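# Move cardboard box from drawer to desk, close drawer

## Task

Lift the cardboard box out of the drawer that stands open, set it down on the desk, then push that drawer fully closed. Every cabinet must stay roughly in its original place. The robot must not tip over or finish leaning, or the task fails. Any result that holds only because the robot is still holding or pressing it does not count.

## Robot and tools

ROBOT. TidyBot++: a four-caster mobile base (0.54 m long, 0.50 m wide, 0.38 m high) carrying one seven-joint arm with a two-finger gripper. The shoulder sits 0.12 m ahead of the base centre and 0.68 m up. Cameras: base_camera (fixed on the base, facing forward) and wrist_camera (looks along the hand). The arm begins folded with the hand pointing down; folded, it reaches up to 0.08 m beyond the base front and the elbow rises to about 1.15 m.

FRAMES. Base frame: origin on the floor below the base centre, x forward, y left, z up. hand_pose is reported in this frame and is the point between the finger pads; its z axis runs out along the fingers and the fingers close along its y axis. Odometry frame = base frame at the start of the scene. base_odometry heading is positive to the left, range -3.142 to 3.142, and counts wheel slip as travel, so it drifts a few cm and several degrees over many moves. base_tilt is in degrees, positive when leaning forward or right.

execute_actions. Argument actions is a list holding one action or nothing (empty = just report state and images). An action may have: base, an offset relative to where the base last measured itself, with exactly one key: translate_m (metres, forward +), strafe_m (metres, left +), rotate_rad (radians, counter-clockwise +); ranges -2 to 2, -2 to 2, -6.3 to 6.3. joints: absolute targets by name, in radians except gripper_pos: joint_1_rad (any angle; turns whole arm about vertical, positive = clockwise from above, opposite to rotate_rad), joint_2_rad shoulder -2.249 to 2.249, joint_3_rad (any angle), joint_4_rad elbow -2.579 to 2.579, joint_5_rad (any angle), joint_6_rad wrist -2.099 to 2.099, joint_7_rad (any angle; hand down, positive = counter-clockwise from above, 1.57 puts the fingers opening left/right), gripper_pos 0 (open, ~85 mm gap) to 1 (closed; gap about 85 x (1 - gripper_pos) mm). Unbounded joints go the short way, so for big turns send steps smaller than half a turn. speeds optionally caps top speed for this action only: translate_m and strafe_m 0.05 to 0.5 m/s, rotate_rad 0.1 to 1.57 rad/s (maxima are defaults). A base move needing more than 8.667 s at its top speed is refused, as is any unknown key or out-of-range value (nothing moves). cameras: list of base_camera, wrist_camera or all; omitted/null = all, [] = none.

Arm geometry. With joint_1_rad = 0, joint_3_rad = 3.14, joint_5_rad = 0 the arm stays in the base's x-z plane. Segment tilt from vertical (forward +): upper arm (0.42 m) = joint_2_rad; forearm (0.31 m) = joint_2_rad - joint_4_rad; hand (0.31 m) = that minus joint_6_rad. Reach forward of the shoulder = sum of length x sin(tilt); height above it = sum of length x cos(tilt). A downward hand can reach at most about 0.94 m high, only near the base.

Other tools. wait(seconds 0 to 10) lets time pass and reports like an empty action. zoom_image(camera, region [x0,y0,x1,y1] in pixels, top-left origin, max 504x504) enlarges part of the latest image. read_manual(section "licences") returns licence text only. finished_scene(scene = current scene number) ends the scene irreversibly and reports success.

RESULT LINES. base_status / joint_status per motion: done (base done only means wheels turned as commanded, possibly slipping or blocked short); off_target (stopped away from target, may still push); contact_stop / time_out (target dropped, holding in place); not_followed plus "joint command not followed" and "cause:" means a self-collision check withheld the arm targets, which may be retried in later actions until fixed; the gripper still moves. on_its_own lists motion you didn't command. motor_effort is % of max per motor, bracket = peak in last action; readings carry bias and noise. gripper done at 1 = nothing held; off_target = fingers stopped on something. "ARM HIT" = arm struck base or itself. MOTOR HOT warns at 60 °C; OVER-TEMPERATURE FAULT at 75 °C makes the arm sag and keys show limit_stop_at_motor_heat (resend targets). A torque fault (joints 1-4 limit 104.5 N m, warning 56.7; joints 5-7 limit 51.3, warning 29.4) freezes arm and gripper for 10 s and skips the rest of the call; the base keeps going. A reported stop cancels the reply's later execute_actions, wait and finished_scene calls.

PRACTICE. Joints omitted from an action may keep pushing to old targets. Friction leaves joints slightly off; correct by sending last command + (wanted - read). Held loads make the arm sag; never command a joint to its currently read angle while holding. hand_pose may be 1-2 cm off; trust images. The robot holds its last command while you think. Avoid: driving with the arm snagged above ~0.8 m (tipping), horizontal shoves on a raised hand (lifts wheels), driving the base into obstacles, dropping or slamming the box, slamming the drawer, pushing cabinets. If the robot tilts, retract the arm or back off. Open the gripper before finishing so nothing depends on the robot.

Each tool is called after "Request:" in YAML: its name, and indented under it one key for each argument.

## Session

Request:
execute_actions:
  actions: []

Scene clock: 0.00 s.
base_odometry: x=+0.000 y=+0.000 heading=+0.000 (m, m, rad; odometry frame)
base_tilt: forward=+0.0 right=-0.1 (deg)
base_status: not commanded
joint_positions: joint_1_rad=-0.046 joint_2_rad=-0.322 joint_3_rad=+3.183 joint_4_rad=-2.516 joint_5_rad=-0.002 joint_6_rad=-0.885 joint_7_rad=+1.545 gripper_pos=+0.000
joint_status: not commanded
motor_effort: joint_1_rad=+1 joint_2_rad=+0 joint_3_rad=+0 joint_4_rad=+12 joint_5_rad=+0 joint_6_rad=-1 joint_7_rad=+0 (%)
hand_pose: x=+0.2609 y=+0.0040 z=+0.5868 quat_wxyz=(-0.008, +0.999, -0.010, +0.031) (m; base frame)
pictures: base_camera, wrist_camera
Images, in order (width x height): base_camera 644x364, wrist_camera 644x476.

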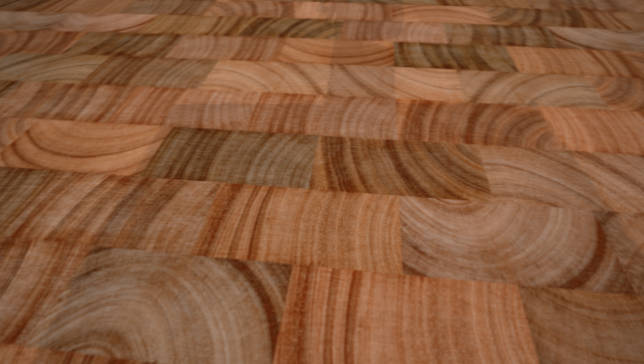

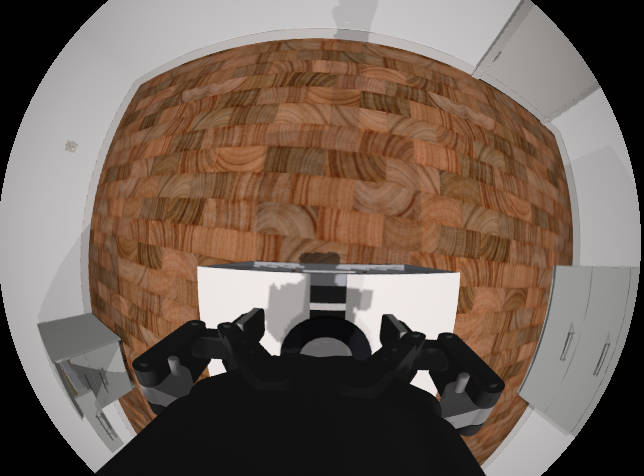

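Request:
execute_actions:
  actions:
    - {"base": {"rotate_rad": 2.0}, "joints": {"joint_6_rad": 0.2}}

Scene clock: 5.00 s.
base_odometry: x=+0.000 y=+0.000 heading=+1.999 (m, m, rad; odometry frame)
base_tilt: forward=+0.0 right=-0.1 (deg)
base_status: done
joint_positions: joint_1_rad=-0.046 joint_2_rad=-0.322 joint_3_rad=+3.183 joint_4_rad=-2.511 joint_5_rad=-0.002 joint_6_rad=+0.198 joint_7_rad=+1.545 gripper_pos=+0.000
joint_status: all done
motor_effort: joint_1_rad=+1(0) joint_2_rad=-5(6) joint_3_rad=+0(1) joint_4_rad=+19(19) joint_5_rad=+0(0) joint_6_rad=+7(8) joint_7_rad=+0(0) (%)
hand_pose: x=+0.5269 y=+0.0028 z=+0.7720 quat_wxyz=(-0.015, +0.839, -0.012, +0.544) (m; base frame)
pictures: base_camera, wrist_camera
Images, in order (width x height): base_camera 644x364, wrist_camera 644x476.

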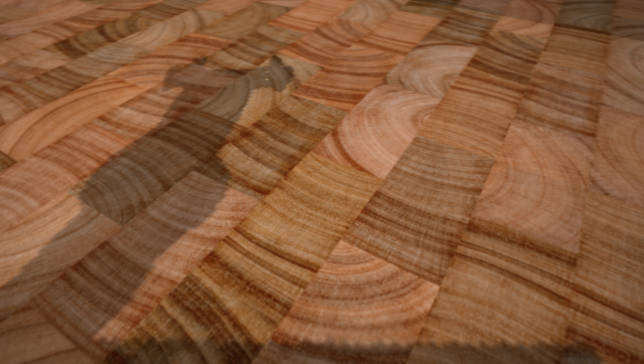

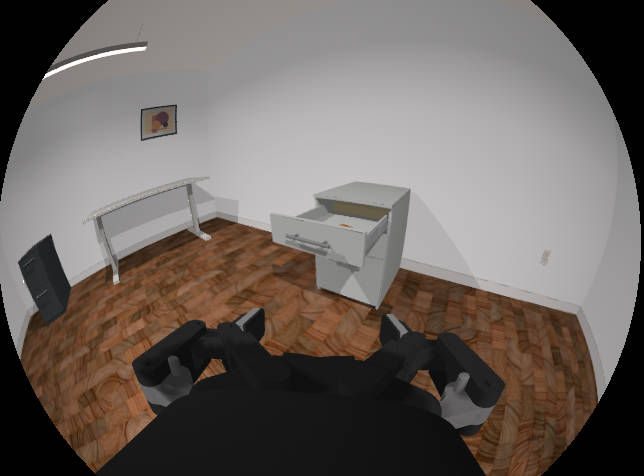

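Request:
zoom_image:
  camera: "wrist_camera"
  region: [240, 160, 440, 320]

Region (240, 160, 440, 320) of wrist_camera's 644x476 image, scaled by 2.520; it fills the top 403 rows of this view, and the rest is white.

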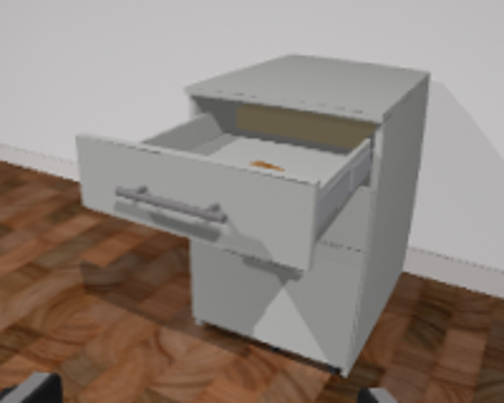

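Request:
execute_actions:
  actions:
    - {"base": {"rotate_rad": -0.545}}
  cameras: []

Request:
execute_actions:
  actions:
    - {"base": {"strafe_m": 0.63}}
  cameras: []

Request:
execute_actions:
  actions:
    - {"base": {"translate_m": 0.35}, "joints": {"joint_1_rad": 0.0, "joint_2_rad": -0.2, "joint_3_rad": 3.14, "joint_4_rad": -1.9, "joint_6_rad": -0.7}}

Scene clock: 18.50 s.
base_odometry: x=+0.000 y=+0.000 heading=+1.456 (m, m, rad; odometry frame)
base_tilt: forward=+0.0 right=-0.1 (deg)
base_status: done
joint_positions: joint_1_rad=-0.046 joint_2_rad=-0.322 joint_3_rad=+3.183 joint_4_rad=-2.511 joint_5_rad=-0.002 joint_6_rad=+0.198 joint_7_rad=+1.545 gripper_pos=+0.000
joint_status: not commanded
motor_effort: joint_1_rad=+1(0) joint_2_rad=-6(7) joint_3_rad=+0(1) joint_4_rad=+20(19) joint_5_rad=+0(1) joint_6_rad=+8(7) joint_7_rad=+0(0) (%)
hand_pose: x=+0.5269 y=+0.0028 z=+0.7720 quat_wxyz=(-0.015, +0.839, -0.012, +0.544) (m; base frame)
pictures: none
No camera images: the call's "cameras" was empty. Leave "cameras" out to get every camera's image.

Scene clock: 21.13 s.
base_odometry: x=-0.626 y=+0.073 heading=+1.455 (m, m, rad; odometry frame)
base_tilt: forward=+0.0 right=-0.1 (deg)
base_status: done
joint_positions: joint_1_rad=-0.046 joint_2_rad=-0.322 joint_3_rad=+3.183 joint_4_rad=-2.511 joint_5_rad=-0.002 joint_6_rad=+0.198 joint_7_rad=+1.545 gripper_pos=+0.000
joint_status: not commanded
motor_effort: joint_1_rad=+1(0) joint_2_rad=-6(7) joint_3_rad=+0(1) joint_4_rad=+20(20) joint_5_rad=+1(1) joint_6_rad=+7(8) joint_7_rad=+0(0) (%)
hand_pose: x=+0.5269 y=+0.0028 z=+0.7720 quat_wxyz=(-0.015, +0.839, -0.012, +0.544) (m; base frame)
pictures: none
No camera images: the call's "cameras" was empty. Leave "cameras" out to get every camera's image.

Scene clock: 23.17 s.
base_odometry: x=-0.586 y=+0.421 heading=+1.455 (m, m, rad; odometry frame)
base_tilt: forward=+0.0 right=-0.1 (deg)
base_status: done
joint_positions: joint_1_rad=-0.016 joint_2_rad=-0.214 joint_3_rad=+3.159 joint_4_rad=-1.908 joint_5_rad=-0.002 joint_6_rad=-0.674 joint_7_rad=+1.545 gripper_pos=+0.000
joint_status: all done
motor_effort: joint_1_rad=+1(0) joint_2_rad=-11(14) joint_3_rad=+0(0) joint_4_rad=+21(22) joint_5_rad=+1(1) joint_6_rad=+5(8) joint_7_rad=+0(0) (%)
hand_pose: x=+0.5595 y=+0.0008 z=+0.8317 quat_wxyz=(-0.007, +0.926, -0.013, +0.377) (m; base frame)
pictures: base_camera, wrist_camera
Images, in order (width x height): base_camera 644x364, wrist_camera 644x476.

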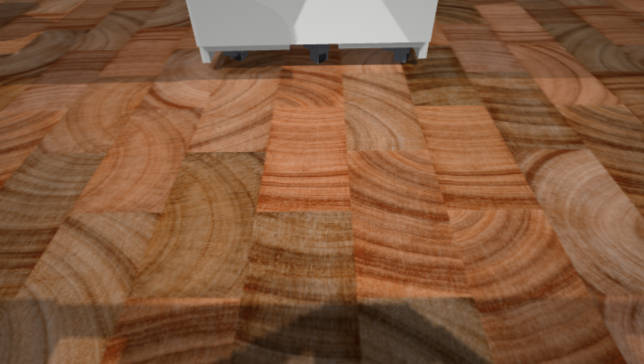

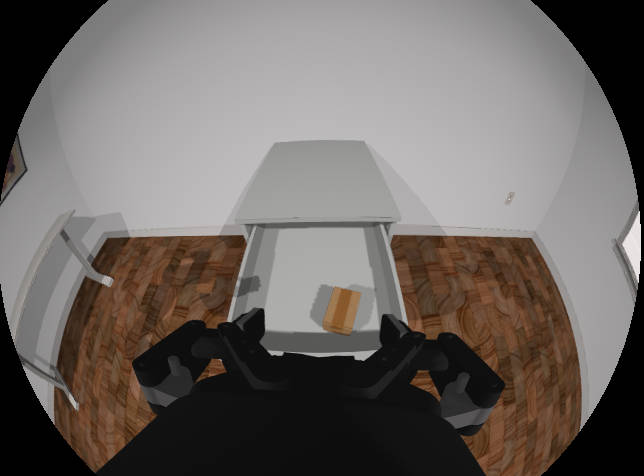

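Request:
execute_actions:
  actions:
    - {"base": {"translate_m": 0.14}, "joints": {"joint_1_rad": 0.0, "joint_2_rad": 0.212, "joint_3_rad": 3.14, "joint_4_rad": -1.233, "joint_6_rad": -1.696}}

Scene clock: 35.27 s.
base_odometry: x=-0.570 y=+0.560 heading=+1.456 (m, m, rad; odometry frame)
base_tilt: forward=+0.0 right=-0.1 (deg)
base_status: done
joint_positions: joint_1_rad=-0.016 joint_2_rad=+0.190 joint_3_rad=+3.158 joint_4_rad=-1.243 joint_5_rad=-0.002 joint_6_rad=-1.672 joint_7_rad=+1.545 gripper_pos=+0.000
joint_status: all done
motor_effort: joint_1_rad=+1(2) joint_2_rad=-22(24) joint_3_rad=+0(2) joint_4_rad=+18(23) joint_5_rad=+0(1) joint_6_rad=+0(6) joint_7_rad=+0(0) (%)
hand_pose: x=+0.5214 y=+0.0022 z=+0.8269 quat_wxyz=(+0.000, +1.000, -0.013, +0.018) (m; base frame)
pictures: base_camera, wrist_camera
Images, in order (width x height): base_camera 644x364, wrist_camera 644x476.

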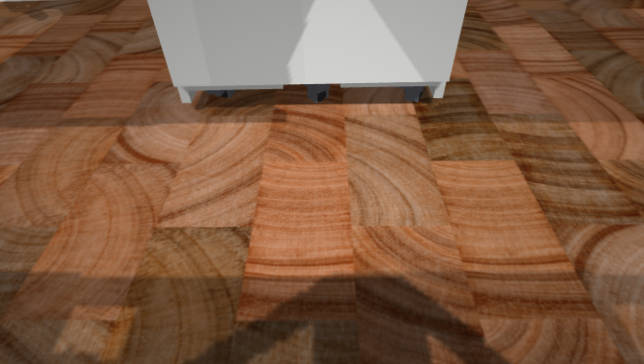

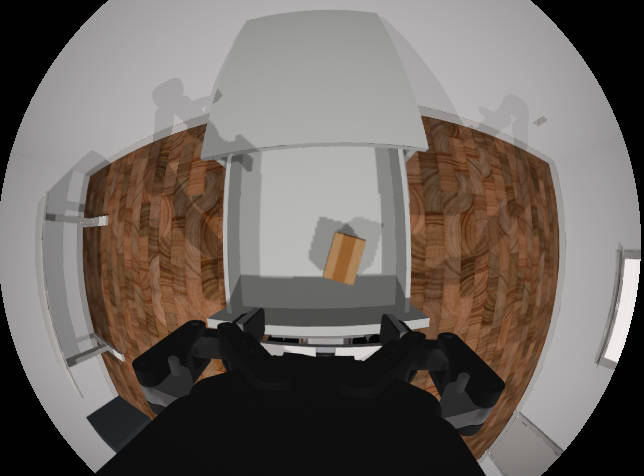

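Request:
zoom_image:
  camera: "wrist_camera"
  region: [200, 130, 440, 350]

Region (200, 130, 440, 350) of wrist_camera's 644x476 image, scaled by 2.100; it fills the top 462 rows of this view, and the rest is white.

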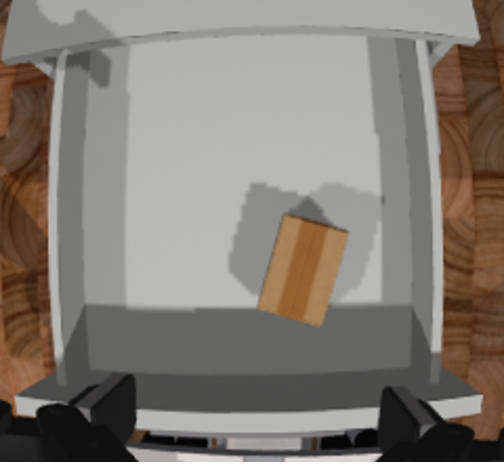

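Request:
execute_actions:
  actions:
    - {"joints": {"joint_1_rad": 0.11, "joint_2_rad": 0.37, "joint_4_rad": -1.57, "joint_6_rad": -1.215, "joint_7_rad": 1.36}}
  cameras: ["wrist_camera"]

Scene clock: 51.07 s.
base_odometry: x=-0.570 y=+0.560 heading=+1.456 (m, m, rad; odometry frame)
base_tilt: forward=+0.0 right=-0.1 (deg)
base_status: not commanded
joint_positions: joint_1_rad=+0.097 joint_2_rad=+0.363 joint_3_rad=+3.157 joint_4_rad=-1.564 joint_5_rad=-0.002 joint_6_rad=-1.239 joint_7_rad=+1.401 gripper_pos=+0.000
joint_status: all done
motor_effort: joint_1_rad=+1(1) joint_2_rad=-28(30) joint_3_rad=+0(1) joint_4_rad=+17(19) joint_5_rad=+0(1) joint_6_rad=-1(1) joint_7_rad=+0(0) (%)
hand_pose: x=+0.5530 y=-0.0465 z=+0.6540 quat_wxyz=(+0.002, +0.990, -0.140, -0.012) (m; base frame)
pictures: wrist_camera
Images, in order (width x height): wrist_camera 644x476.

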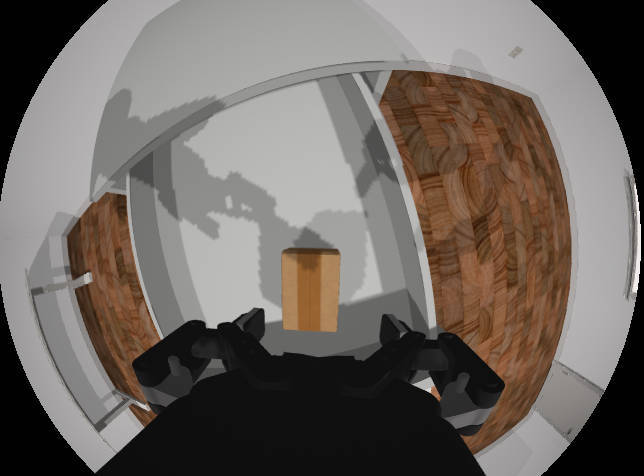

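Request:
execute_actions:
  actions:
    - {"joints": {"joint_1_rad": 0.06, "joint_2_rad": 0.435, "joint_4_rad": -1.70, "joint_6_rad": -1.0}}
  cameras: ["wrist_camera"]

Scene clock: 59.47 s.
base_odometry: x=-0.570 y=+0.560 heading=+1.456 (m, m, rad; odometry frame)
base_tilt: forward=+0.0 right=-0.1 (deg)
base_status: not commanded
joint_positions: joint_1_rad=+0.071 joint_2_rad=+0.426 joint_3_rad=+3.155 joint_4_rad=-1.695 joint_5_rad=-0.002 joint_6_rad=-1.023 joint_7_rad=+1.401 gripper_pos=+0.000
joint_status: all done
motor_effort: joint_1_rad=+1(2) joint_2_rad=-27(32) joint_3_rad=-1(1) joint_4_rad=+15(17) joint_5_rad=+1(0) joint_6_rad=+0(2) joint_7_rad=+0(0) (%)
hand_pose: x=+0.5587 y=-0.0355 z=+0.5894 quat_wxyz=(+0.002, +0.992, -0.127, -0.001) (m; base frame)
pictures: wrist_camera
Images, in order (width x height): wrist_camera 644x476.

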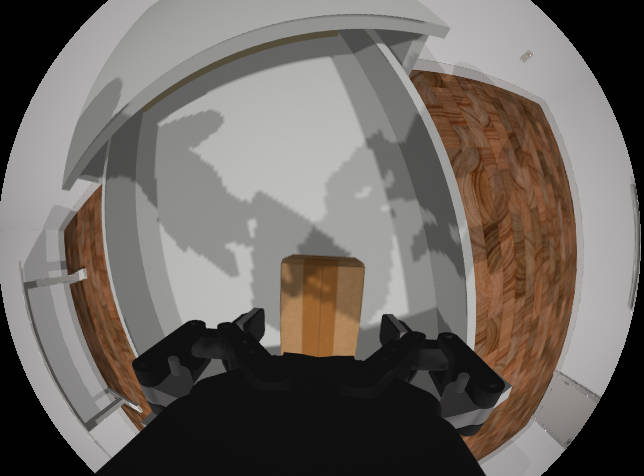

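Request:
execute_actions:
  actions:
    - {"joints": {"joint_2_rad": 0.471, "joint_4_rad": -1.741, "joint_6_rad": -0.92}}
  cameras: ["wrist_camera"]

Scene clock: 64.90 s.
base_odometry: x=-0.570 y=+0.560 heading=+1.456 (m, m, rad; odometry frame)
base_tilt: forward=+0.0 right=-0.1 (deg)
base_status: not commanded
joint_positions: joint_1_rad=+0.071 joint_2_rad=+0.457 joint_3_rad=+3.155 joint_4_rad=-1.734 joint_5_rad=-0.002 joint_6_rad=-0.942 joint_7_rad=+1.401 gripper_pos=+0.000
joint_status: all done
motor_effort: joint_1_rad=+1(1) joint_2_rad=-28(31) joint_3_rad=+0(0) joint_4_rad=+14(14) joint_5_rad=+0(1) joint_6_rad=-1(0) joint_7_rad=+0(0) (%)
hand_pose: x=+0.5618 y=-0.0359 z=+0.5653 quat_wxyz=(+0.002, +0.992, -0.127, +0.004) (m; base frame)
pictures: wrist_camera
Images, in order (width x height): wrist_camera 644x476.

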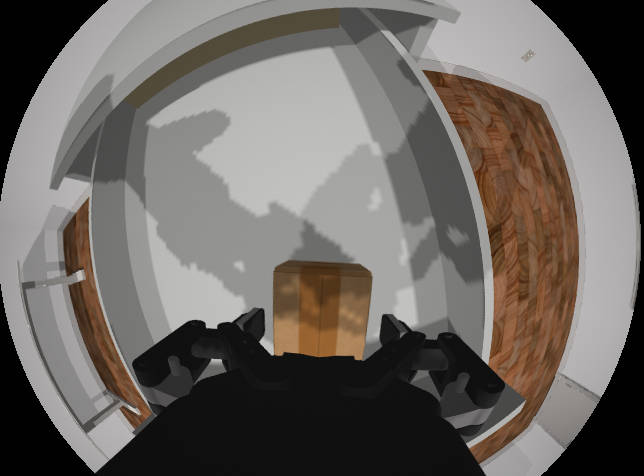

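Request:
execute_actions:
  actions:
    - {"joints": {"joint_2_rad": 0.488, "joint_4_rad": -1.757, "joint_6_rad": -0.895}}
  cameras: []

Request:
execute_actions:
  actions:
    - {"joints": {"gripper_pos": 1.0}}
  cameras: ["wrist_camera"]

Scene clock: 68.57 s.
base_odometry: x=-0.570 y=+0.560 heading=+1.456 (m, m, rad; odometry frame)
base_tilt: forward=+0.0 right=-0.1 (deg)
base_status: not commanded
joint_positions: joint_1_rad=+0.071 joint_2_rad=+0.470 joint_3_rad=+3.155 joint_4_rad=-1.748 joint_5_rad=-0.002 joint_6_rad=-0.920 joint_7_rad=+1.401 gripper_pos=+0.000
joint_status: all done
motor_effort: joint_1_rad=+1(0) joint_2_rad=-30(30) joint_3_rad=-1(1) joint_4_rad=+14(15) joint_5_rad=+1(0) joint_6_rad=+0(0) joint_7_rad=+0(0) (%)
hand_pose: x=+0.5601 y=-0.0358 z=+0.5560 quat_wxyz=(+0.002, +0.992, -0.127, +0.002) (m; base frame)
pictures: none
No camera images: the call's "cameras" was empty. Leave "cameras" out to get every camera's image.

Scene clock: 69.67 s.
base_odometry: x=-0.570 y=+0.560 heading=+1.456 (m, m, rad; odometry frame)
base_tilt: forward=+0.0 right=-0.1 (deg)
base_status: not commanded
joint_positions: joint_1_rad=+0.071 joint_2_rad=+0.469 joint_3_rad=+3.155 joint_4_rad=-1.748 joint_5_rad=-0.002 joint_6_rad=-0.920 joint_7_rad=+1.401 gripper_pos=+0.346
joint_status: gripper_pos off_target (ended at +0.346, target +1.000)
motor_effort: joint_1_rad=+0(1) joint_2_rad=-25(29) joint_3_rad=+0(0) joint_4_rad=+13(14) joint_5_rad=+0(1) joint_6_rad=+0(1) joint_7_rad=+0(0) (%)
hand_pose: x=+0.5602 y=-0.0358 z=+0.5565 quat_wxyz=(+0.002, +0.992, -0.127, +0.002) (m; base frame)
pictures: wrist_camera
Images, in order (width x height): wrist_camera 644x476.

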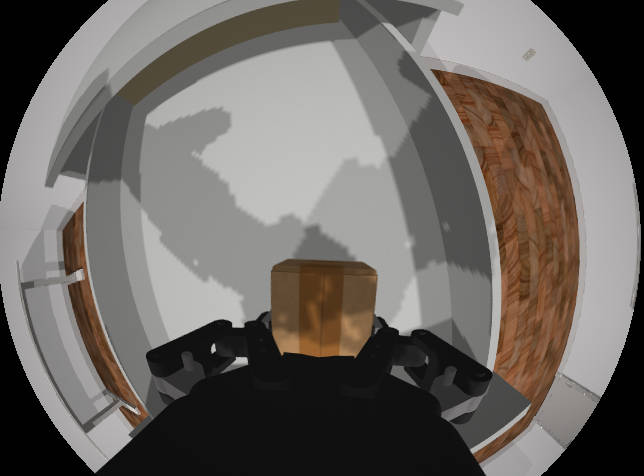

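Request:
execute_actions:
  actions:
    - {"joints": {"joint_2_rad": 0.27, "joint_4_rad": -1.40, "joint_6_rad": -1.49}}
  cameras: ["wrist_camera"]

Request:
execute_actions:
  actions:
    - {"base": {"translate_m": -0.2}, "joints": {"joint_1_rad": -0.015, "joint_7_rad": 1.6, "joint_3_rad": 3.13}}
  cameras: ["wrist_camera"]

Scene clock: 93.03 s.
base_odometry: x=-0.570 y=+0.560 heading=+1.456 (m, m, rad; odometry frame)
base_tilt: forward=+0.0 right=-0.1 (deg)
base_status: not commanded
joint_positions: joint_1_rad=+0.071 joint_2_rad=+0.279 joint_3_rad=+3.155 joint_4_rad=-1.409 joint_5_rad=-0.002 joint_6_rad=-1.468 joint_7_rad=+1.401 gripper_pos=+0.346
joint_status: all done
motor_effort: joint_1_rad=+1(0) joint_2_rad=-25(34) joint_3_rad=+0(0) joint_4_rad=+18(17) joint_5_rad=+1(1) joint_6_rad=-1(1) joint_7_rad=+0(0) (%)
hand_pose: x=+0.5412 y=-0.0335 z=+0.7383 quat_wxyz=(+0.001, +0.992, -0.127, -0.007) (m; base frame)
pictures: wrist_camera
Images, in order (width x height): wrist_camera 644x476.

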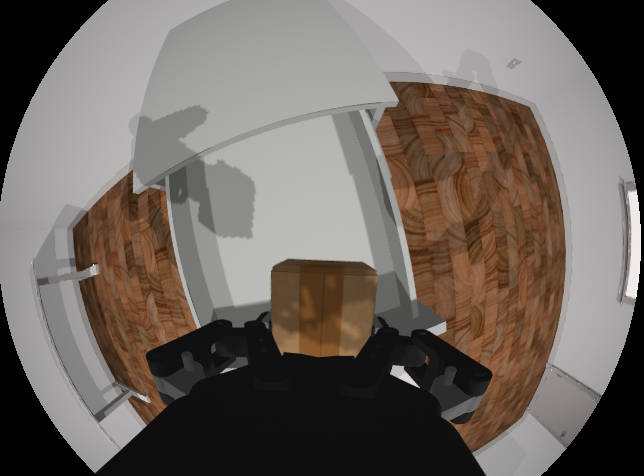

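Scene clock: 94.73 s.
base_odometry: x=-0.593 y=+0.361 heading=+1.456 (m, m, rad; odometry frame)
base_tilt: forward=+0.0 right=-0.1 (deg)
base_status: done
joint_positions: joint_1_rad=-0.010 joint_2_rad=+0.274 joint_3_rad=+3.139 joint_4_rad=-1.409 joint_5_rad=-0.002 joint_6_rad=-1.470 joint_7_rad=+1.568 gripper_pos=+0.346
joint_status: all done
motor_effort: joint_1_rad=+0(1) joint_2_rad=-26(30) joint_3_rad=+0(3) joint_4_rad=+19(18) joint_5_rad=+0(1) joint_6_rad=-1(2) joint_7_rad=+0(1) (%)
hand_pose: x=+0.5418 y=+0.0074 z=+0.7405 quat_wxyz=(-0.001, +1.000, +0.005, -0.006) (m; base frame)
pictures: wrist_camera
Images, in order (width x height): wrist_camera 644x476.

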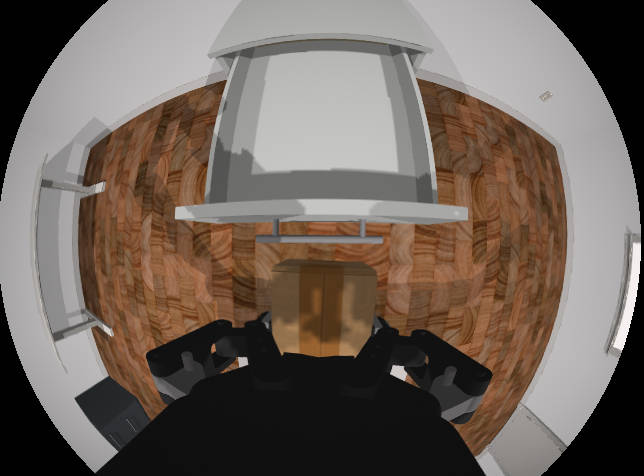

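Request:
execute_actions:
  actions:
    - {"base": {"translate_m": -0.03}, "joints": {"joint_2_rad": 0.675, "joint_4_rad": -2.02, "joint_6_rad": -0.645}}

Scene clock: 101.63 s.
base_odometry: x=-0.597 y=+0.331 heading=+1.455 (m, m, rad; odometry frame)
base_tilt: forward=+0.0 right=-0.1 (deg)
base_status: done
joint_positions: joint_1_rad=-0.010 joint_2_rad=+0.659 joint_3_rad=+3.139 joint_4_rad=-2.010 joint_5_rad=-0.002 joint_6_rad=-0.668 joint_7_rad=+1.568 gripper_pos=+0.346
joint_status: all done
motor_effort: joint_1_rad=+1(2) joint_2_rad=-29(31) joint_3_rad=-1(1) joint_4_rad=+7(20) joint_5_rad=+0(1) joint_6_rad=-2(3) joint_7_rad=+0(0) (%)
hand_pose: x=+0.4590 y=+0.0064 z=+0.4291 quat_wxyz=(-0.001, +0.995, +0.004, -0.098) (m; base frame)
pictures: base_camera, wrist_camera
Images, in order (width x height): base_camera 644x364, wrist_camera 644x476.

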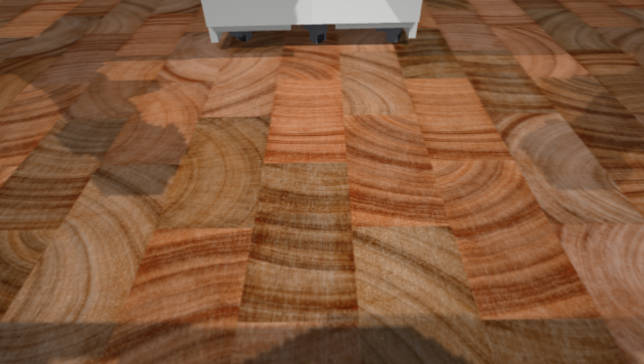

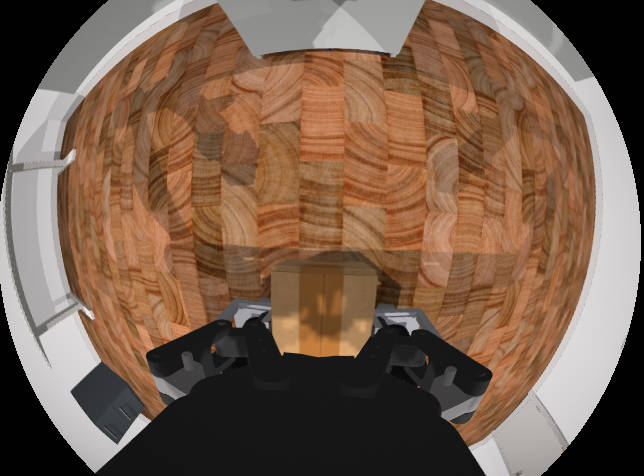

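Request:
execute_actions:
  actions:
    - {"base": {"translate_m": 0.30}, "speeds": {"translate_m": 0.1}}

Scene clock: 108.30 s.
base_odometry: x=-0.562 y=+0.629 heading=+1.456 (m, m, rad; odometry frame)
base_tilt: forward=+0.0 right=-0.1 (deg)
base_status: done
joint_positions: joint_1_rad=-0.011 joint_2_rad=+0.692 joint_3_rad=+3.139 joint_4_rad=-2.034 joint_5_rad=-0.002 joint_6_rad=-0.669 joint_7_rad=+1.568 gripper_pos=+0.346
joint_status: not commanded
motor_effort: joint_1_rad=+0(2) joint_2_rad=-32(36) joint_3_rad=-1(1) joint_4_rad=+8(14) joint_5_rad=+0(0) joint_6_rad=-3(3) joint_7_rad=+0(0) (%)
hand_pose: x=+0.4364 y=+0.0061 z=+0.4169 quat_wxyz=(+0.000, +0.992, +0.004, -0.126) (m; base frame)
pictures: base_camera, wrist_camera
Images, in order (width x height): base_camera 644x364, wrist_camera 644x476.

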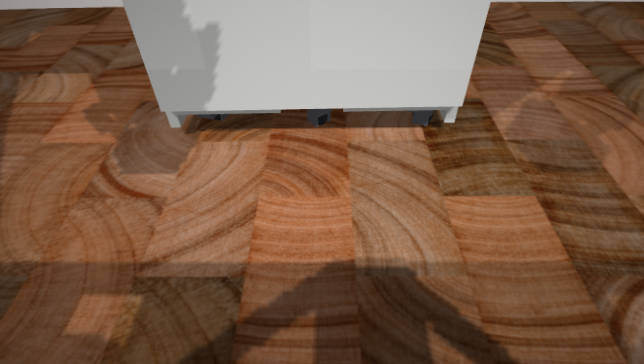

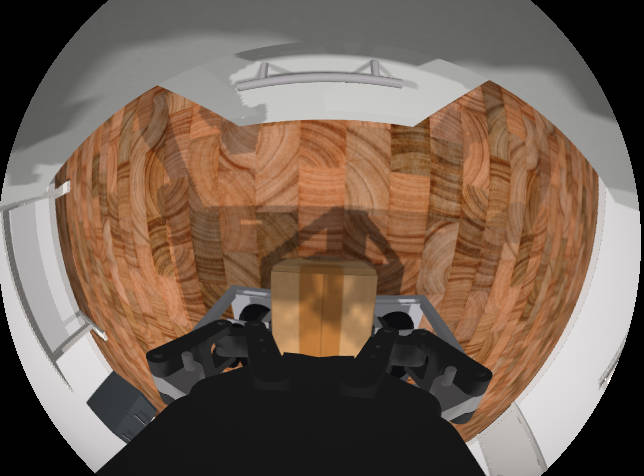

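Request:
execute_actions:
  actions:
    - {"base": {"translate_m": 0.075}, "speeds": {"translate_m": 0.07}}

Scene clock: 112.57 s.
base_odometry: x=-0.554 y=+0.704 heading=+1.456 (m, m, rad; odometry frame)
base_tilt: forward=+0.0 right=-0.2 (deg)
base_status: done
joint_positions: joint_1_rad=-0.011 joint_2_rad=+0.691 joint_3_rad=+3.139 joint_4_rad=-2.038 joint_5_rad=-0.002 joint_6_rad=-0.669 joint_7_rad=+1.568 gripper_pos=+0.346
joint_status: not commanded
motor_effort: joint_1_rad=+1(1) joint_2_rad=-32(36) joint_3_rad=-1(3) joint_4_rad=+8(12) joint_5_rad=+1(0) joint_6_rad=-2(3) joint_7_rad=+0(0) (%)
hand_pose: x=+0.4346 y=+0.0061 z=+0.4171 quat_wxyz=(+0.000, +0.992, +0.004, -0.127) (m; base frame)
pictures: base_camera, wrist_camera
Images, in order (width x height): base_camera 644x364, wrist_camera 644x476.

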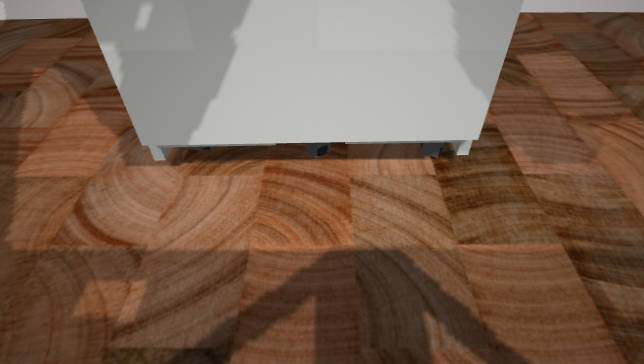

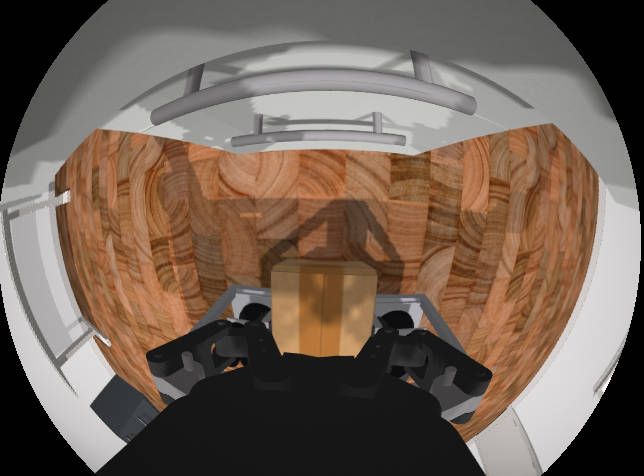

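Request:
execute_actions:
  actions:
    - {"base": {"translate_m": 0.025}, "speeds": {"translate_m": 0.05}}

Scene clock: 115.07 s.
base_odometry: x=-0.551 y=+0.729 heading=+1.456 (m, m, rad; odometry frame)
base_tilt: forward=+0.0 right=-0.1 (deg)
base_status: done
joint_positions: joint_1_rad=-0.011 joint_2_rad=+0.690 joint_3_rad=+3.139 joint_4_rad=-2.039 joint_5_rad=-0.002 joint_6_rad=-0.668 joint_7_rad=+1.568 gripper_pos=+0.346
joint_status: not commanded
motor_effort: joint_1_rad=+1(1) joint_2_rad=-31(34) joint_3_rad=-1(3) joint_4_rad=+8(13) joint_5_rad=+0(0) joint_6_rad=-2(3) joint_7_rad=+0(0) (%)
hand_pose: x=+0.4340 y=+0.0061 z=+0.4171 quat_wxyz=(+0.000, +0.992, +0.004, -0.128) (m; base frame)
pictures: base_camera, wrist_camera
Images, in order (width x height): base_camera 644x364, wrist_camera 644x476.

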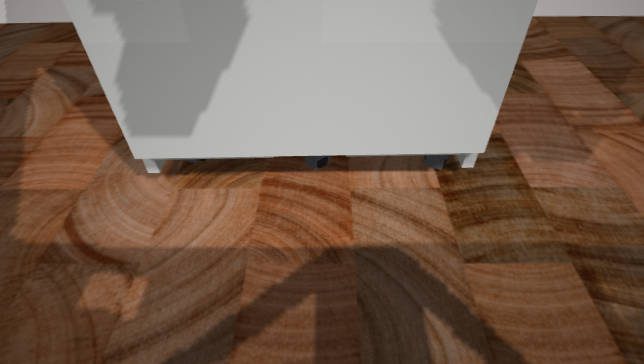

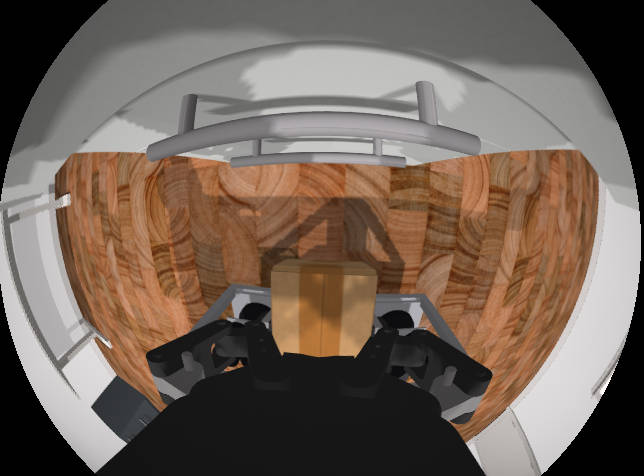

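Request:
execute_actions:
  actions:
    - {"base": {"translate_m": 0.025}, "speeds": {"translate_m": 0.05}}

Scene clock: 117.63 s.
base_odometry: x=-0.548 y=+0.754 heading=+1.456 (m, m, rad; odometry frame)
base_tilt: forward=+0.0 right=-0.1 (deg)
base_status: done
joint_positions: joint_1_rad=-0.011 joint_2_rad=+0.691 joint_3_rad=+3.139 joint_4_rad=-2.038 joint_5_rad=-0.002 joint_6_rad=-0.668 joint_7_rad=+1.568 gripper_pos=+0.346
joint_status: not commanded
motor_effort: joint_1_rad=+0(1) joint_2_rad=-31(34) joint_3_rad=-1(3) joint_4_rad=+8(13) joint_5_rad=+0(0) joint_6_rad=-2(3) joint_7_rad=+0(0) (%)
hand_pose: x=+0.4342 y=+0.0061 z=+0.4171 quat_wxyz=(+0.000, +0.992, +0.004, -0.128) (m; base frame)
pictures: base_camera, wrist_camera
Images, in order (width x height): base_camera 644x364, wrist_camera 644x476.

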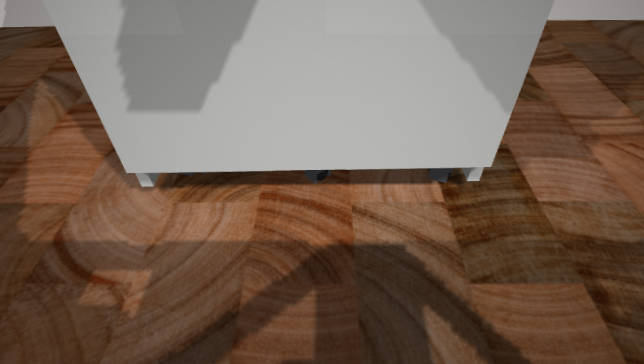

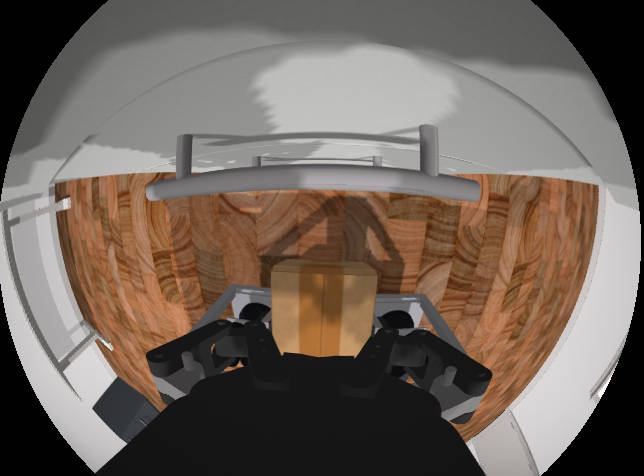

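Nearly flush; one more small push.

Request:
execute_actions:
  actions:
    - {"base": {"translate_m": 0.012}, "speeds": {"translate_m": 0.05}}

Scene clock: 119.47 s.
base_odometry: x=-0.547 y=+0.766 heading=+1.456 (m, m, rad; odometry frame)
base_tilt: forward=+0.0 right=-0.1 (deg)
base_status: done
joint_positions: joint_1_rad=-0.011 joint_2_rad=+0.690 joint_3_rad=+3.139 joint_4_rad=-2.044 joint_5_rad=-0.002 joint_6_rad=-0.670 joint_7_rad=+1.568 gripper_pos=+0.346
joint_status: not commanded
motor_effort: joint_1_rad=+0(1) joint_2_rad=-29(33) joint_3_rad=+0(2) joint_4_rad=+12(18) joint_5_rad=+0(0) joint_6_rad=+0(4) joint_7_rad=+0(0) (%)
hand_pose: x=+0.4307 y=+0.0061 z=+0.4171 quat_wxyz=(+0.000, +0.991, +0.004, -0.131) (m; base frame)
pictures: base_camera, wrist_camera
Images, in order (width x height): base_camera 644x364, wrist_camera 644x476.

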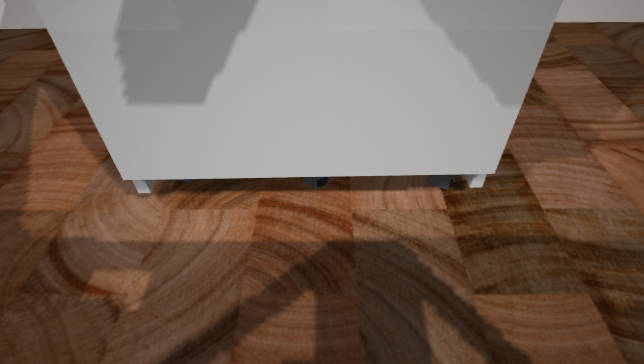

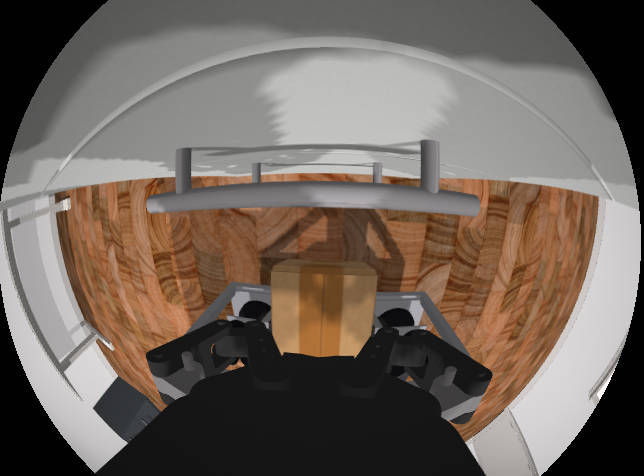

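Request:
execute_actions:
  actions:
    - {"base": {"translate_m": -0.35}}
  cameras: []

Request:
execute_actions:
  actions:
    - {"base": {"rotate_rad": 1.0}, "joints": {"joint_2_rad": -0.2, "joint_4_rad": -1.7, "joint_6_rad": -0.45}}

Scene clock: 124.50 s.
base_odometry: x=-0.587 y=+0.418 heading=+1.456 (m, m, rad; odometry frame)
base_tilt: forward=+0.0 right=-0.1 (deg)
base_status: done
joint_positions: joint_1_rad=-0.011 joint_2_rad=+0.689 joint_3_rad=+3.139 joint_4_rad=-2.023 joint_5_rad=-0.002 joint_6_rad=-0.665 joint_7_rad=+1.568 gripper_pos=+0.346
joint_status: not commanded
motor_effort: joint_1_rad=+0(2) joint_2_rad=-28(34) joint_3_rad=-1(3) joint_4_rad=+6(10) joint_5_rad=+0(0) joint_6_rad=-3(4) joint_7_rad=+0(0) (%)
hand_pose: x=+0.4449 y=+0.0065 z=+0.4182 quat_wxyz=(+0.000, +0.993, +0.005, -0.117) (m; base frame)
pictures: none
No camera images: the call's "cameras" was empty. Leave "cameras" out to get every camera's image.

Scene clock: 126.67 s.
base_odometry: x=-0.587 y=+0.418 heading=+2.456 (m, m, rad; odometry frame)
base_tilt: forward=+0.0 right=-0.1 (deg)
base_status: done
joint_positions: joint_1_rad=-0.023 joint_2_rad=-0.187 joint_3_rad=+3.127 joint_4_rad=-1.714 joint_5_rad=-0.002 joint_6_rad=-0.479 joint_7_rad=+1.568 gripper_pos=+0.346
joint_status: all done
motor_effort: joint_1_rad=+1(5) joint_2_rad=-15(31) joint_3_rad=+0(3) joint_4_rad=+24(24) joint_5_rad=+1(0) joint_6_rad=+8(8) joint_7_rad=+0(0) (%)
hand_pose: x=+0.6365 y=+0.0220 z=+0.9772 quat_wxyz=(-0.011, +0.843, +0.015, +0.537) (m; base frame)
pictures: base_camera, wrist_camera
Images, in order (width x height): base_camera 644x364, wrist_camera 644x476.

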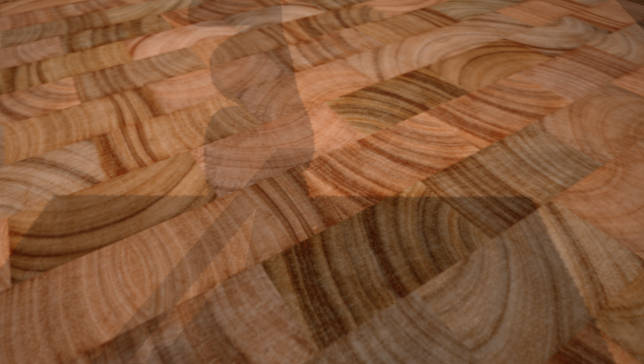

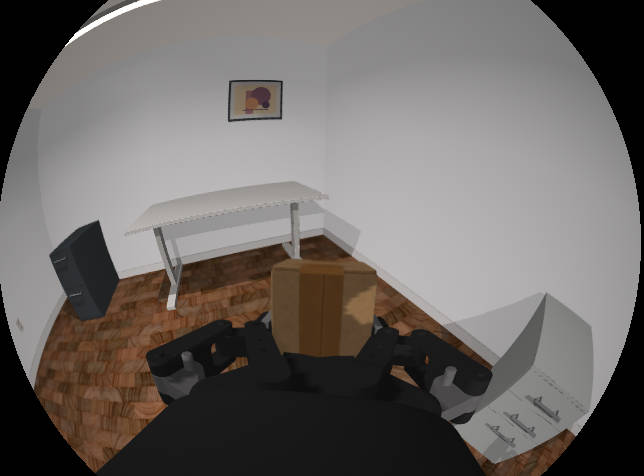

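Request:
execute_actions:
  actions:
    - {"base": {"rotate_rad": 0.47}}
  cameras: []

Request:
execute_actions:
  actions:
    - {"base": {"translate_m": 1.2}, "joints": {"joint_2_rad": 0.0, "joint_4_rad": -1.2, "joint_6_rad": -1.3}}

Scene clock: 133.93 s.
base_odometry: x=-0.587 y=+0.418 heading=+2.925 (m, m, rad; odometry frame)
base_tilt: forward=+0.0 right=-0.1 (deg)
base_status: done
joint_positions: joint_1_rad=-0.020 joint_2_rad=-0.187 joint_3_rad=+3.125 joint_4_rad=-1.714 joint_5_rad=-0.002 joint_6_rad=-0.479 joint_7_rad=+1.568 gripper_pos=+0.346
joint_status: not commanded
motor_effort: joint_1_rad=+1(3) joint_2_rad=-15(16) joint_3_rad=+0(3) joint_4_rad=+25(25) joint_5_rad=+0(1) joint_6_rad=+8(8) joint_7_rad=+0(0) (%)
hand_pose: x=+0.6365 y=+0.0215 z=+0.9772 quat_wxyz=(-0.010, +0.843, +0.015, +0.537) (m; base frame)
pictures: none
No camera images: the call's "cameras" was empty. Leave "cameras" out to get every camera's image.

Scene clock: 137.70 s.
base_odometry: x=-1.760 y=+0.674 heading=+2.926 (m, m, rad; odometry frame)
base_tilt: forward=+0.0 right=-0.1 (deg)
base_status: done
joint_positions: joint_1_rad=-0.020 joint_2_rad=-0.003 joint_3_rad=+3.125 joint_4_rad=-1.215 joint_5_rad=-0.002 joint_6_rad=-1.280 joint_7_rad=+1.568 gripper_pos=+0.346
joint_status: all done
motor_effort: joint_1_rad=+1(1) joint_2_rad=-19(22) joint_3_rad=+0(1) joint_4_rad=+22(24) joint_5_rad=+0(1) joint_6_rad=+5(9) joint_7_rad=+0(0) (%)
hand_pose: x=+0.5998 y=+0.0197 z=+0.9650 quat_wxyz=(-0.007, +0.948, +0.016, +0.319) (m; base frame)
pictures: base_camera, wrist_camera
Images, in order (width x height): base_camera 644x364, wrist_camera 644x476.

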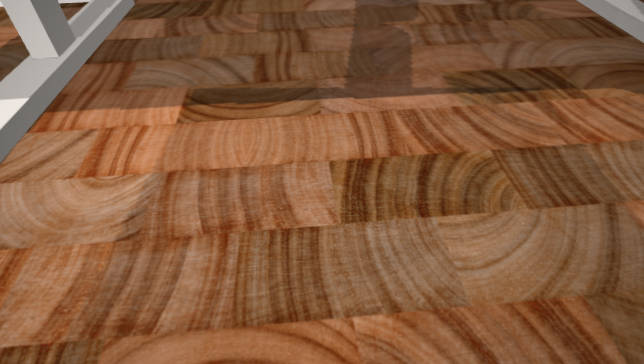

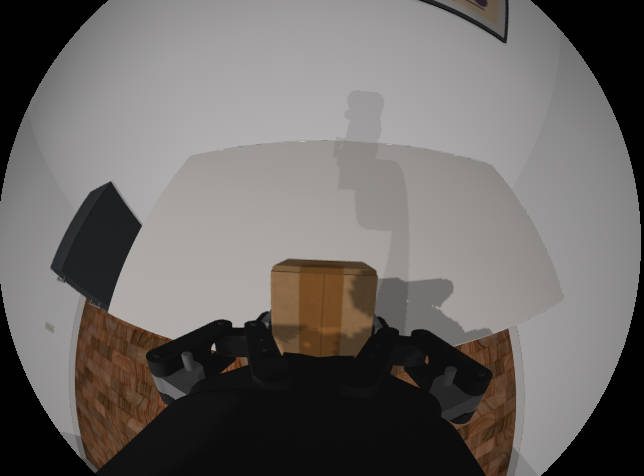

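Request:
execute_actions:
  actions:
    - {"base": {"translate_m": 0.25}, "joints": {"joint_2_rad": 0.31, "joint_4_rad": -1.01, "joint_6_rad": -1.84}}

Scene clock: 148.57 s.
base_odometry: x=-2.004 y=+0.727 heading=+2.926 (m, m, rad; odometry frame)
base_tilt: forward=+0.0 right=-0.1 (deg)
base_status: done
joint_positions: joint_1_rad=-0.020 joint_2_rad=+0.328 joint_3_rad=+3.125 joint_4_rad=-1.024 joint_5_rad=-0.002 joint_6_rad=-1.813 joint_7_rad=+1.568 gripper_pos=+0.346
joint_status: all done
motor_effort: joint_1_rad=+0(0) joint_2_rad=-28(35) joint_3_rad=-1(1) joint_4_rad=+18(22) joint_5_rad=+0(1) joint_6_rad=-1(6) joint_7_rad=+0(0) (%)
hand_pose: x=+0.5537 y=+0.0168 z=+0.8372 quat_wxyz=(-0.003, +1.000, +0.017, -0.012) (m; base frame)
pictures: base_camera, wrist_camera
Images, in order (width x height): base_camera 644x364, wrist_camera 644x476.

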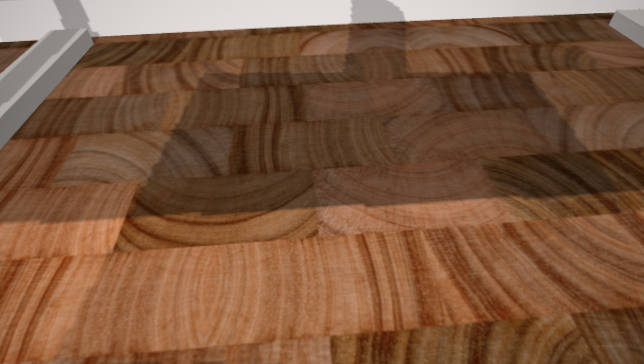

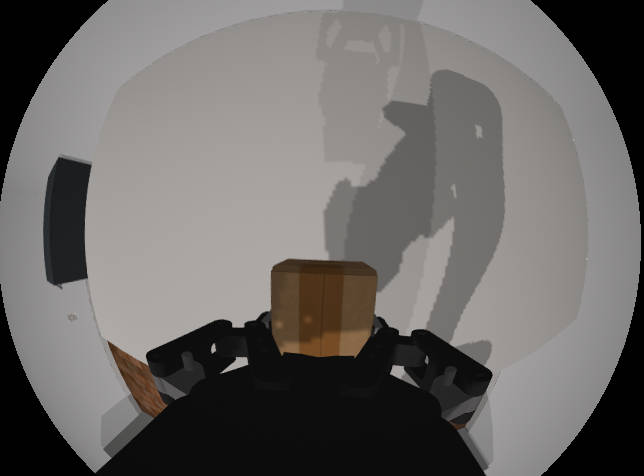

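Request:
execute_actions:
  actions:
    - {"joints": {"joint_4_rad": -1.11, "joint_6_rad": -1.68}}
  cameras: ["wrist_camera"]

Scene clock: 154.93 s.
base_odometry: x=-2.004 y=+0.727 heading=+2.926 (m, m, rad; odometry frame)
base_tilt: forward=+0.0 right=-0.1 (deg)
base_status: not commanded
joint_positions: joint_1_rad=-0.020 joint_2_rad=+0.327 joint_3_rad=+3.125 joint_4_rad=-1.107 joint_5_rad=-0.002 joint_6_rad=-1.701 joint_7_rad=+1.568 gripper_pos=+0.346
joint_status: all done
motor_effort: joint_1_rad=+1(1) joint_2_rad=-28(29) joint_3_rad=-1(1) joint_4_rad=+18(19) joint_5_rad=+1(0) joint_6_rad=+0(1) joint_7_rad=+0(0) (%)
hand_pose: x=+0.5671 y=+0.0174 z=+0.8119 quat_wxyz=(-0.004, +1.000, +0.017, +0.003) (m; base frame)
pictures: wrist_camera
Images, in order (width x height): wrist_camera 644x476.

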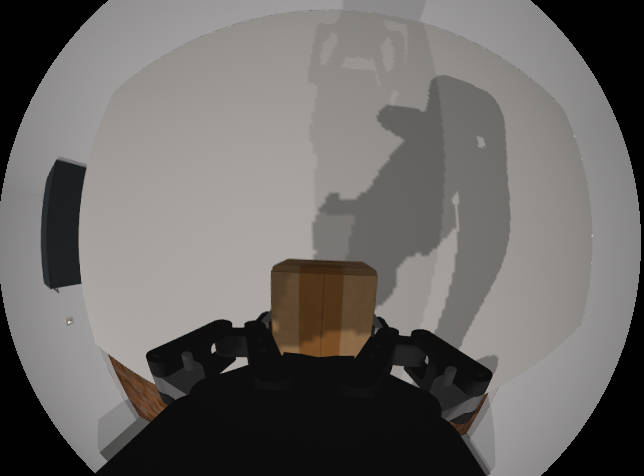

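Request:
execute_actions:
  actions:
    - {"joints": {"joint_4_rad": -1.205, "joint_6_rad": -1.59}}
  cameras: ["wrist_camera"]

Scene clock: 158.70 s.
base_odometry: x=-2.004 y=+0.727 heading=+2.926 (m, m, rad; odometry frame)
base_tilt: forward=+0.0 right=-0.1 (deg)
base_status: not commanded
joint_positions: joint_1_rad=-0.020 joint_2_rad=+0.327 joint_3_rad=+3.125 joint_4_rad=-1.202 joint_5_rad=-0.002 joint_6_rad=-1.615 joint_7_rad=+1.568 gripper_pos=+0.346
joint_status: all done
motor_effort: joint_1_rad=+0(1) joint_2_rad=-28(29) joint_3_rad=-1(1) joint_4_rad=+18(20) joint_5_rad=+0(1) joint_6_rad=+0(1) joint_7_rad=+0(0) (%)
hand_pose: x=+0.5670 y=+0.0176 z=+0.7822 quat_wxyz=(-0.004, +1.000, +0.017, -0.001) (m; base frame)
pictures: wrist_camera
Images, in order (width x height): wrist_camera 644x476.

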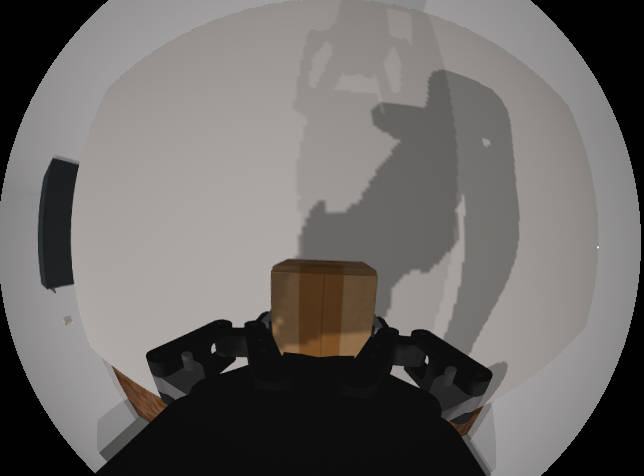

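Request:
execute_actions:
  actions:
    - {"joints": {"joint_4_rad": -1.255, "joint_6_rad": -1.54}}
  cameras: ["wrist_camera"]

Scene clock: 161.40 s.
base_odometry: x=-2.004 y=+0.727 heading=+2.926 (m, m, rad; odometry frame)
base_tilt: forward=+0.0 right=-0.1 (deg)
base_status: not commanded
joint_positions: joint_1_rad=-0.020 joint_2_rad=+0.327 joint_3_rad=+3.125 joint_4_rad=-1.252 joint_5_rad=-0.002 joint_6_rad=-1.565 joint_7_rad=+1.568 gripper_pos=+0.346
joint_status: all done
motor_effort: joint_1_rad=+1(0) joint_2_rad=-28(28) joint_3_rad=-1(1) joint_4_rad=+18(19) joint_5_rad=+1(0) joint_6_rad=-1(1) joint_7_rad=+0(0) (%)
hand_pose: x=+0.5674 y=+0.0177 z=+0.7666 quat_wxyz=(-0.004, +1.000, +0.017, -0.001) (m; base frame)
pictures: wrist_camera
Images, in order (width x height): wrist_camera 644x476.

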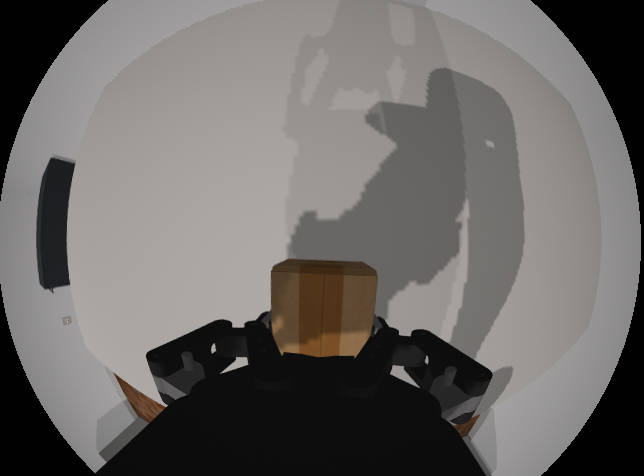

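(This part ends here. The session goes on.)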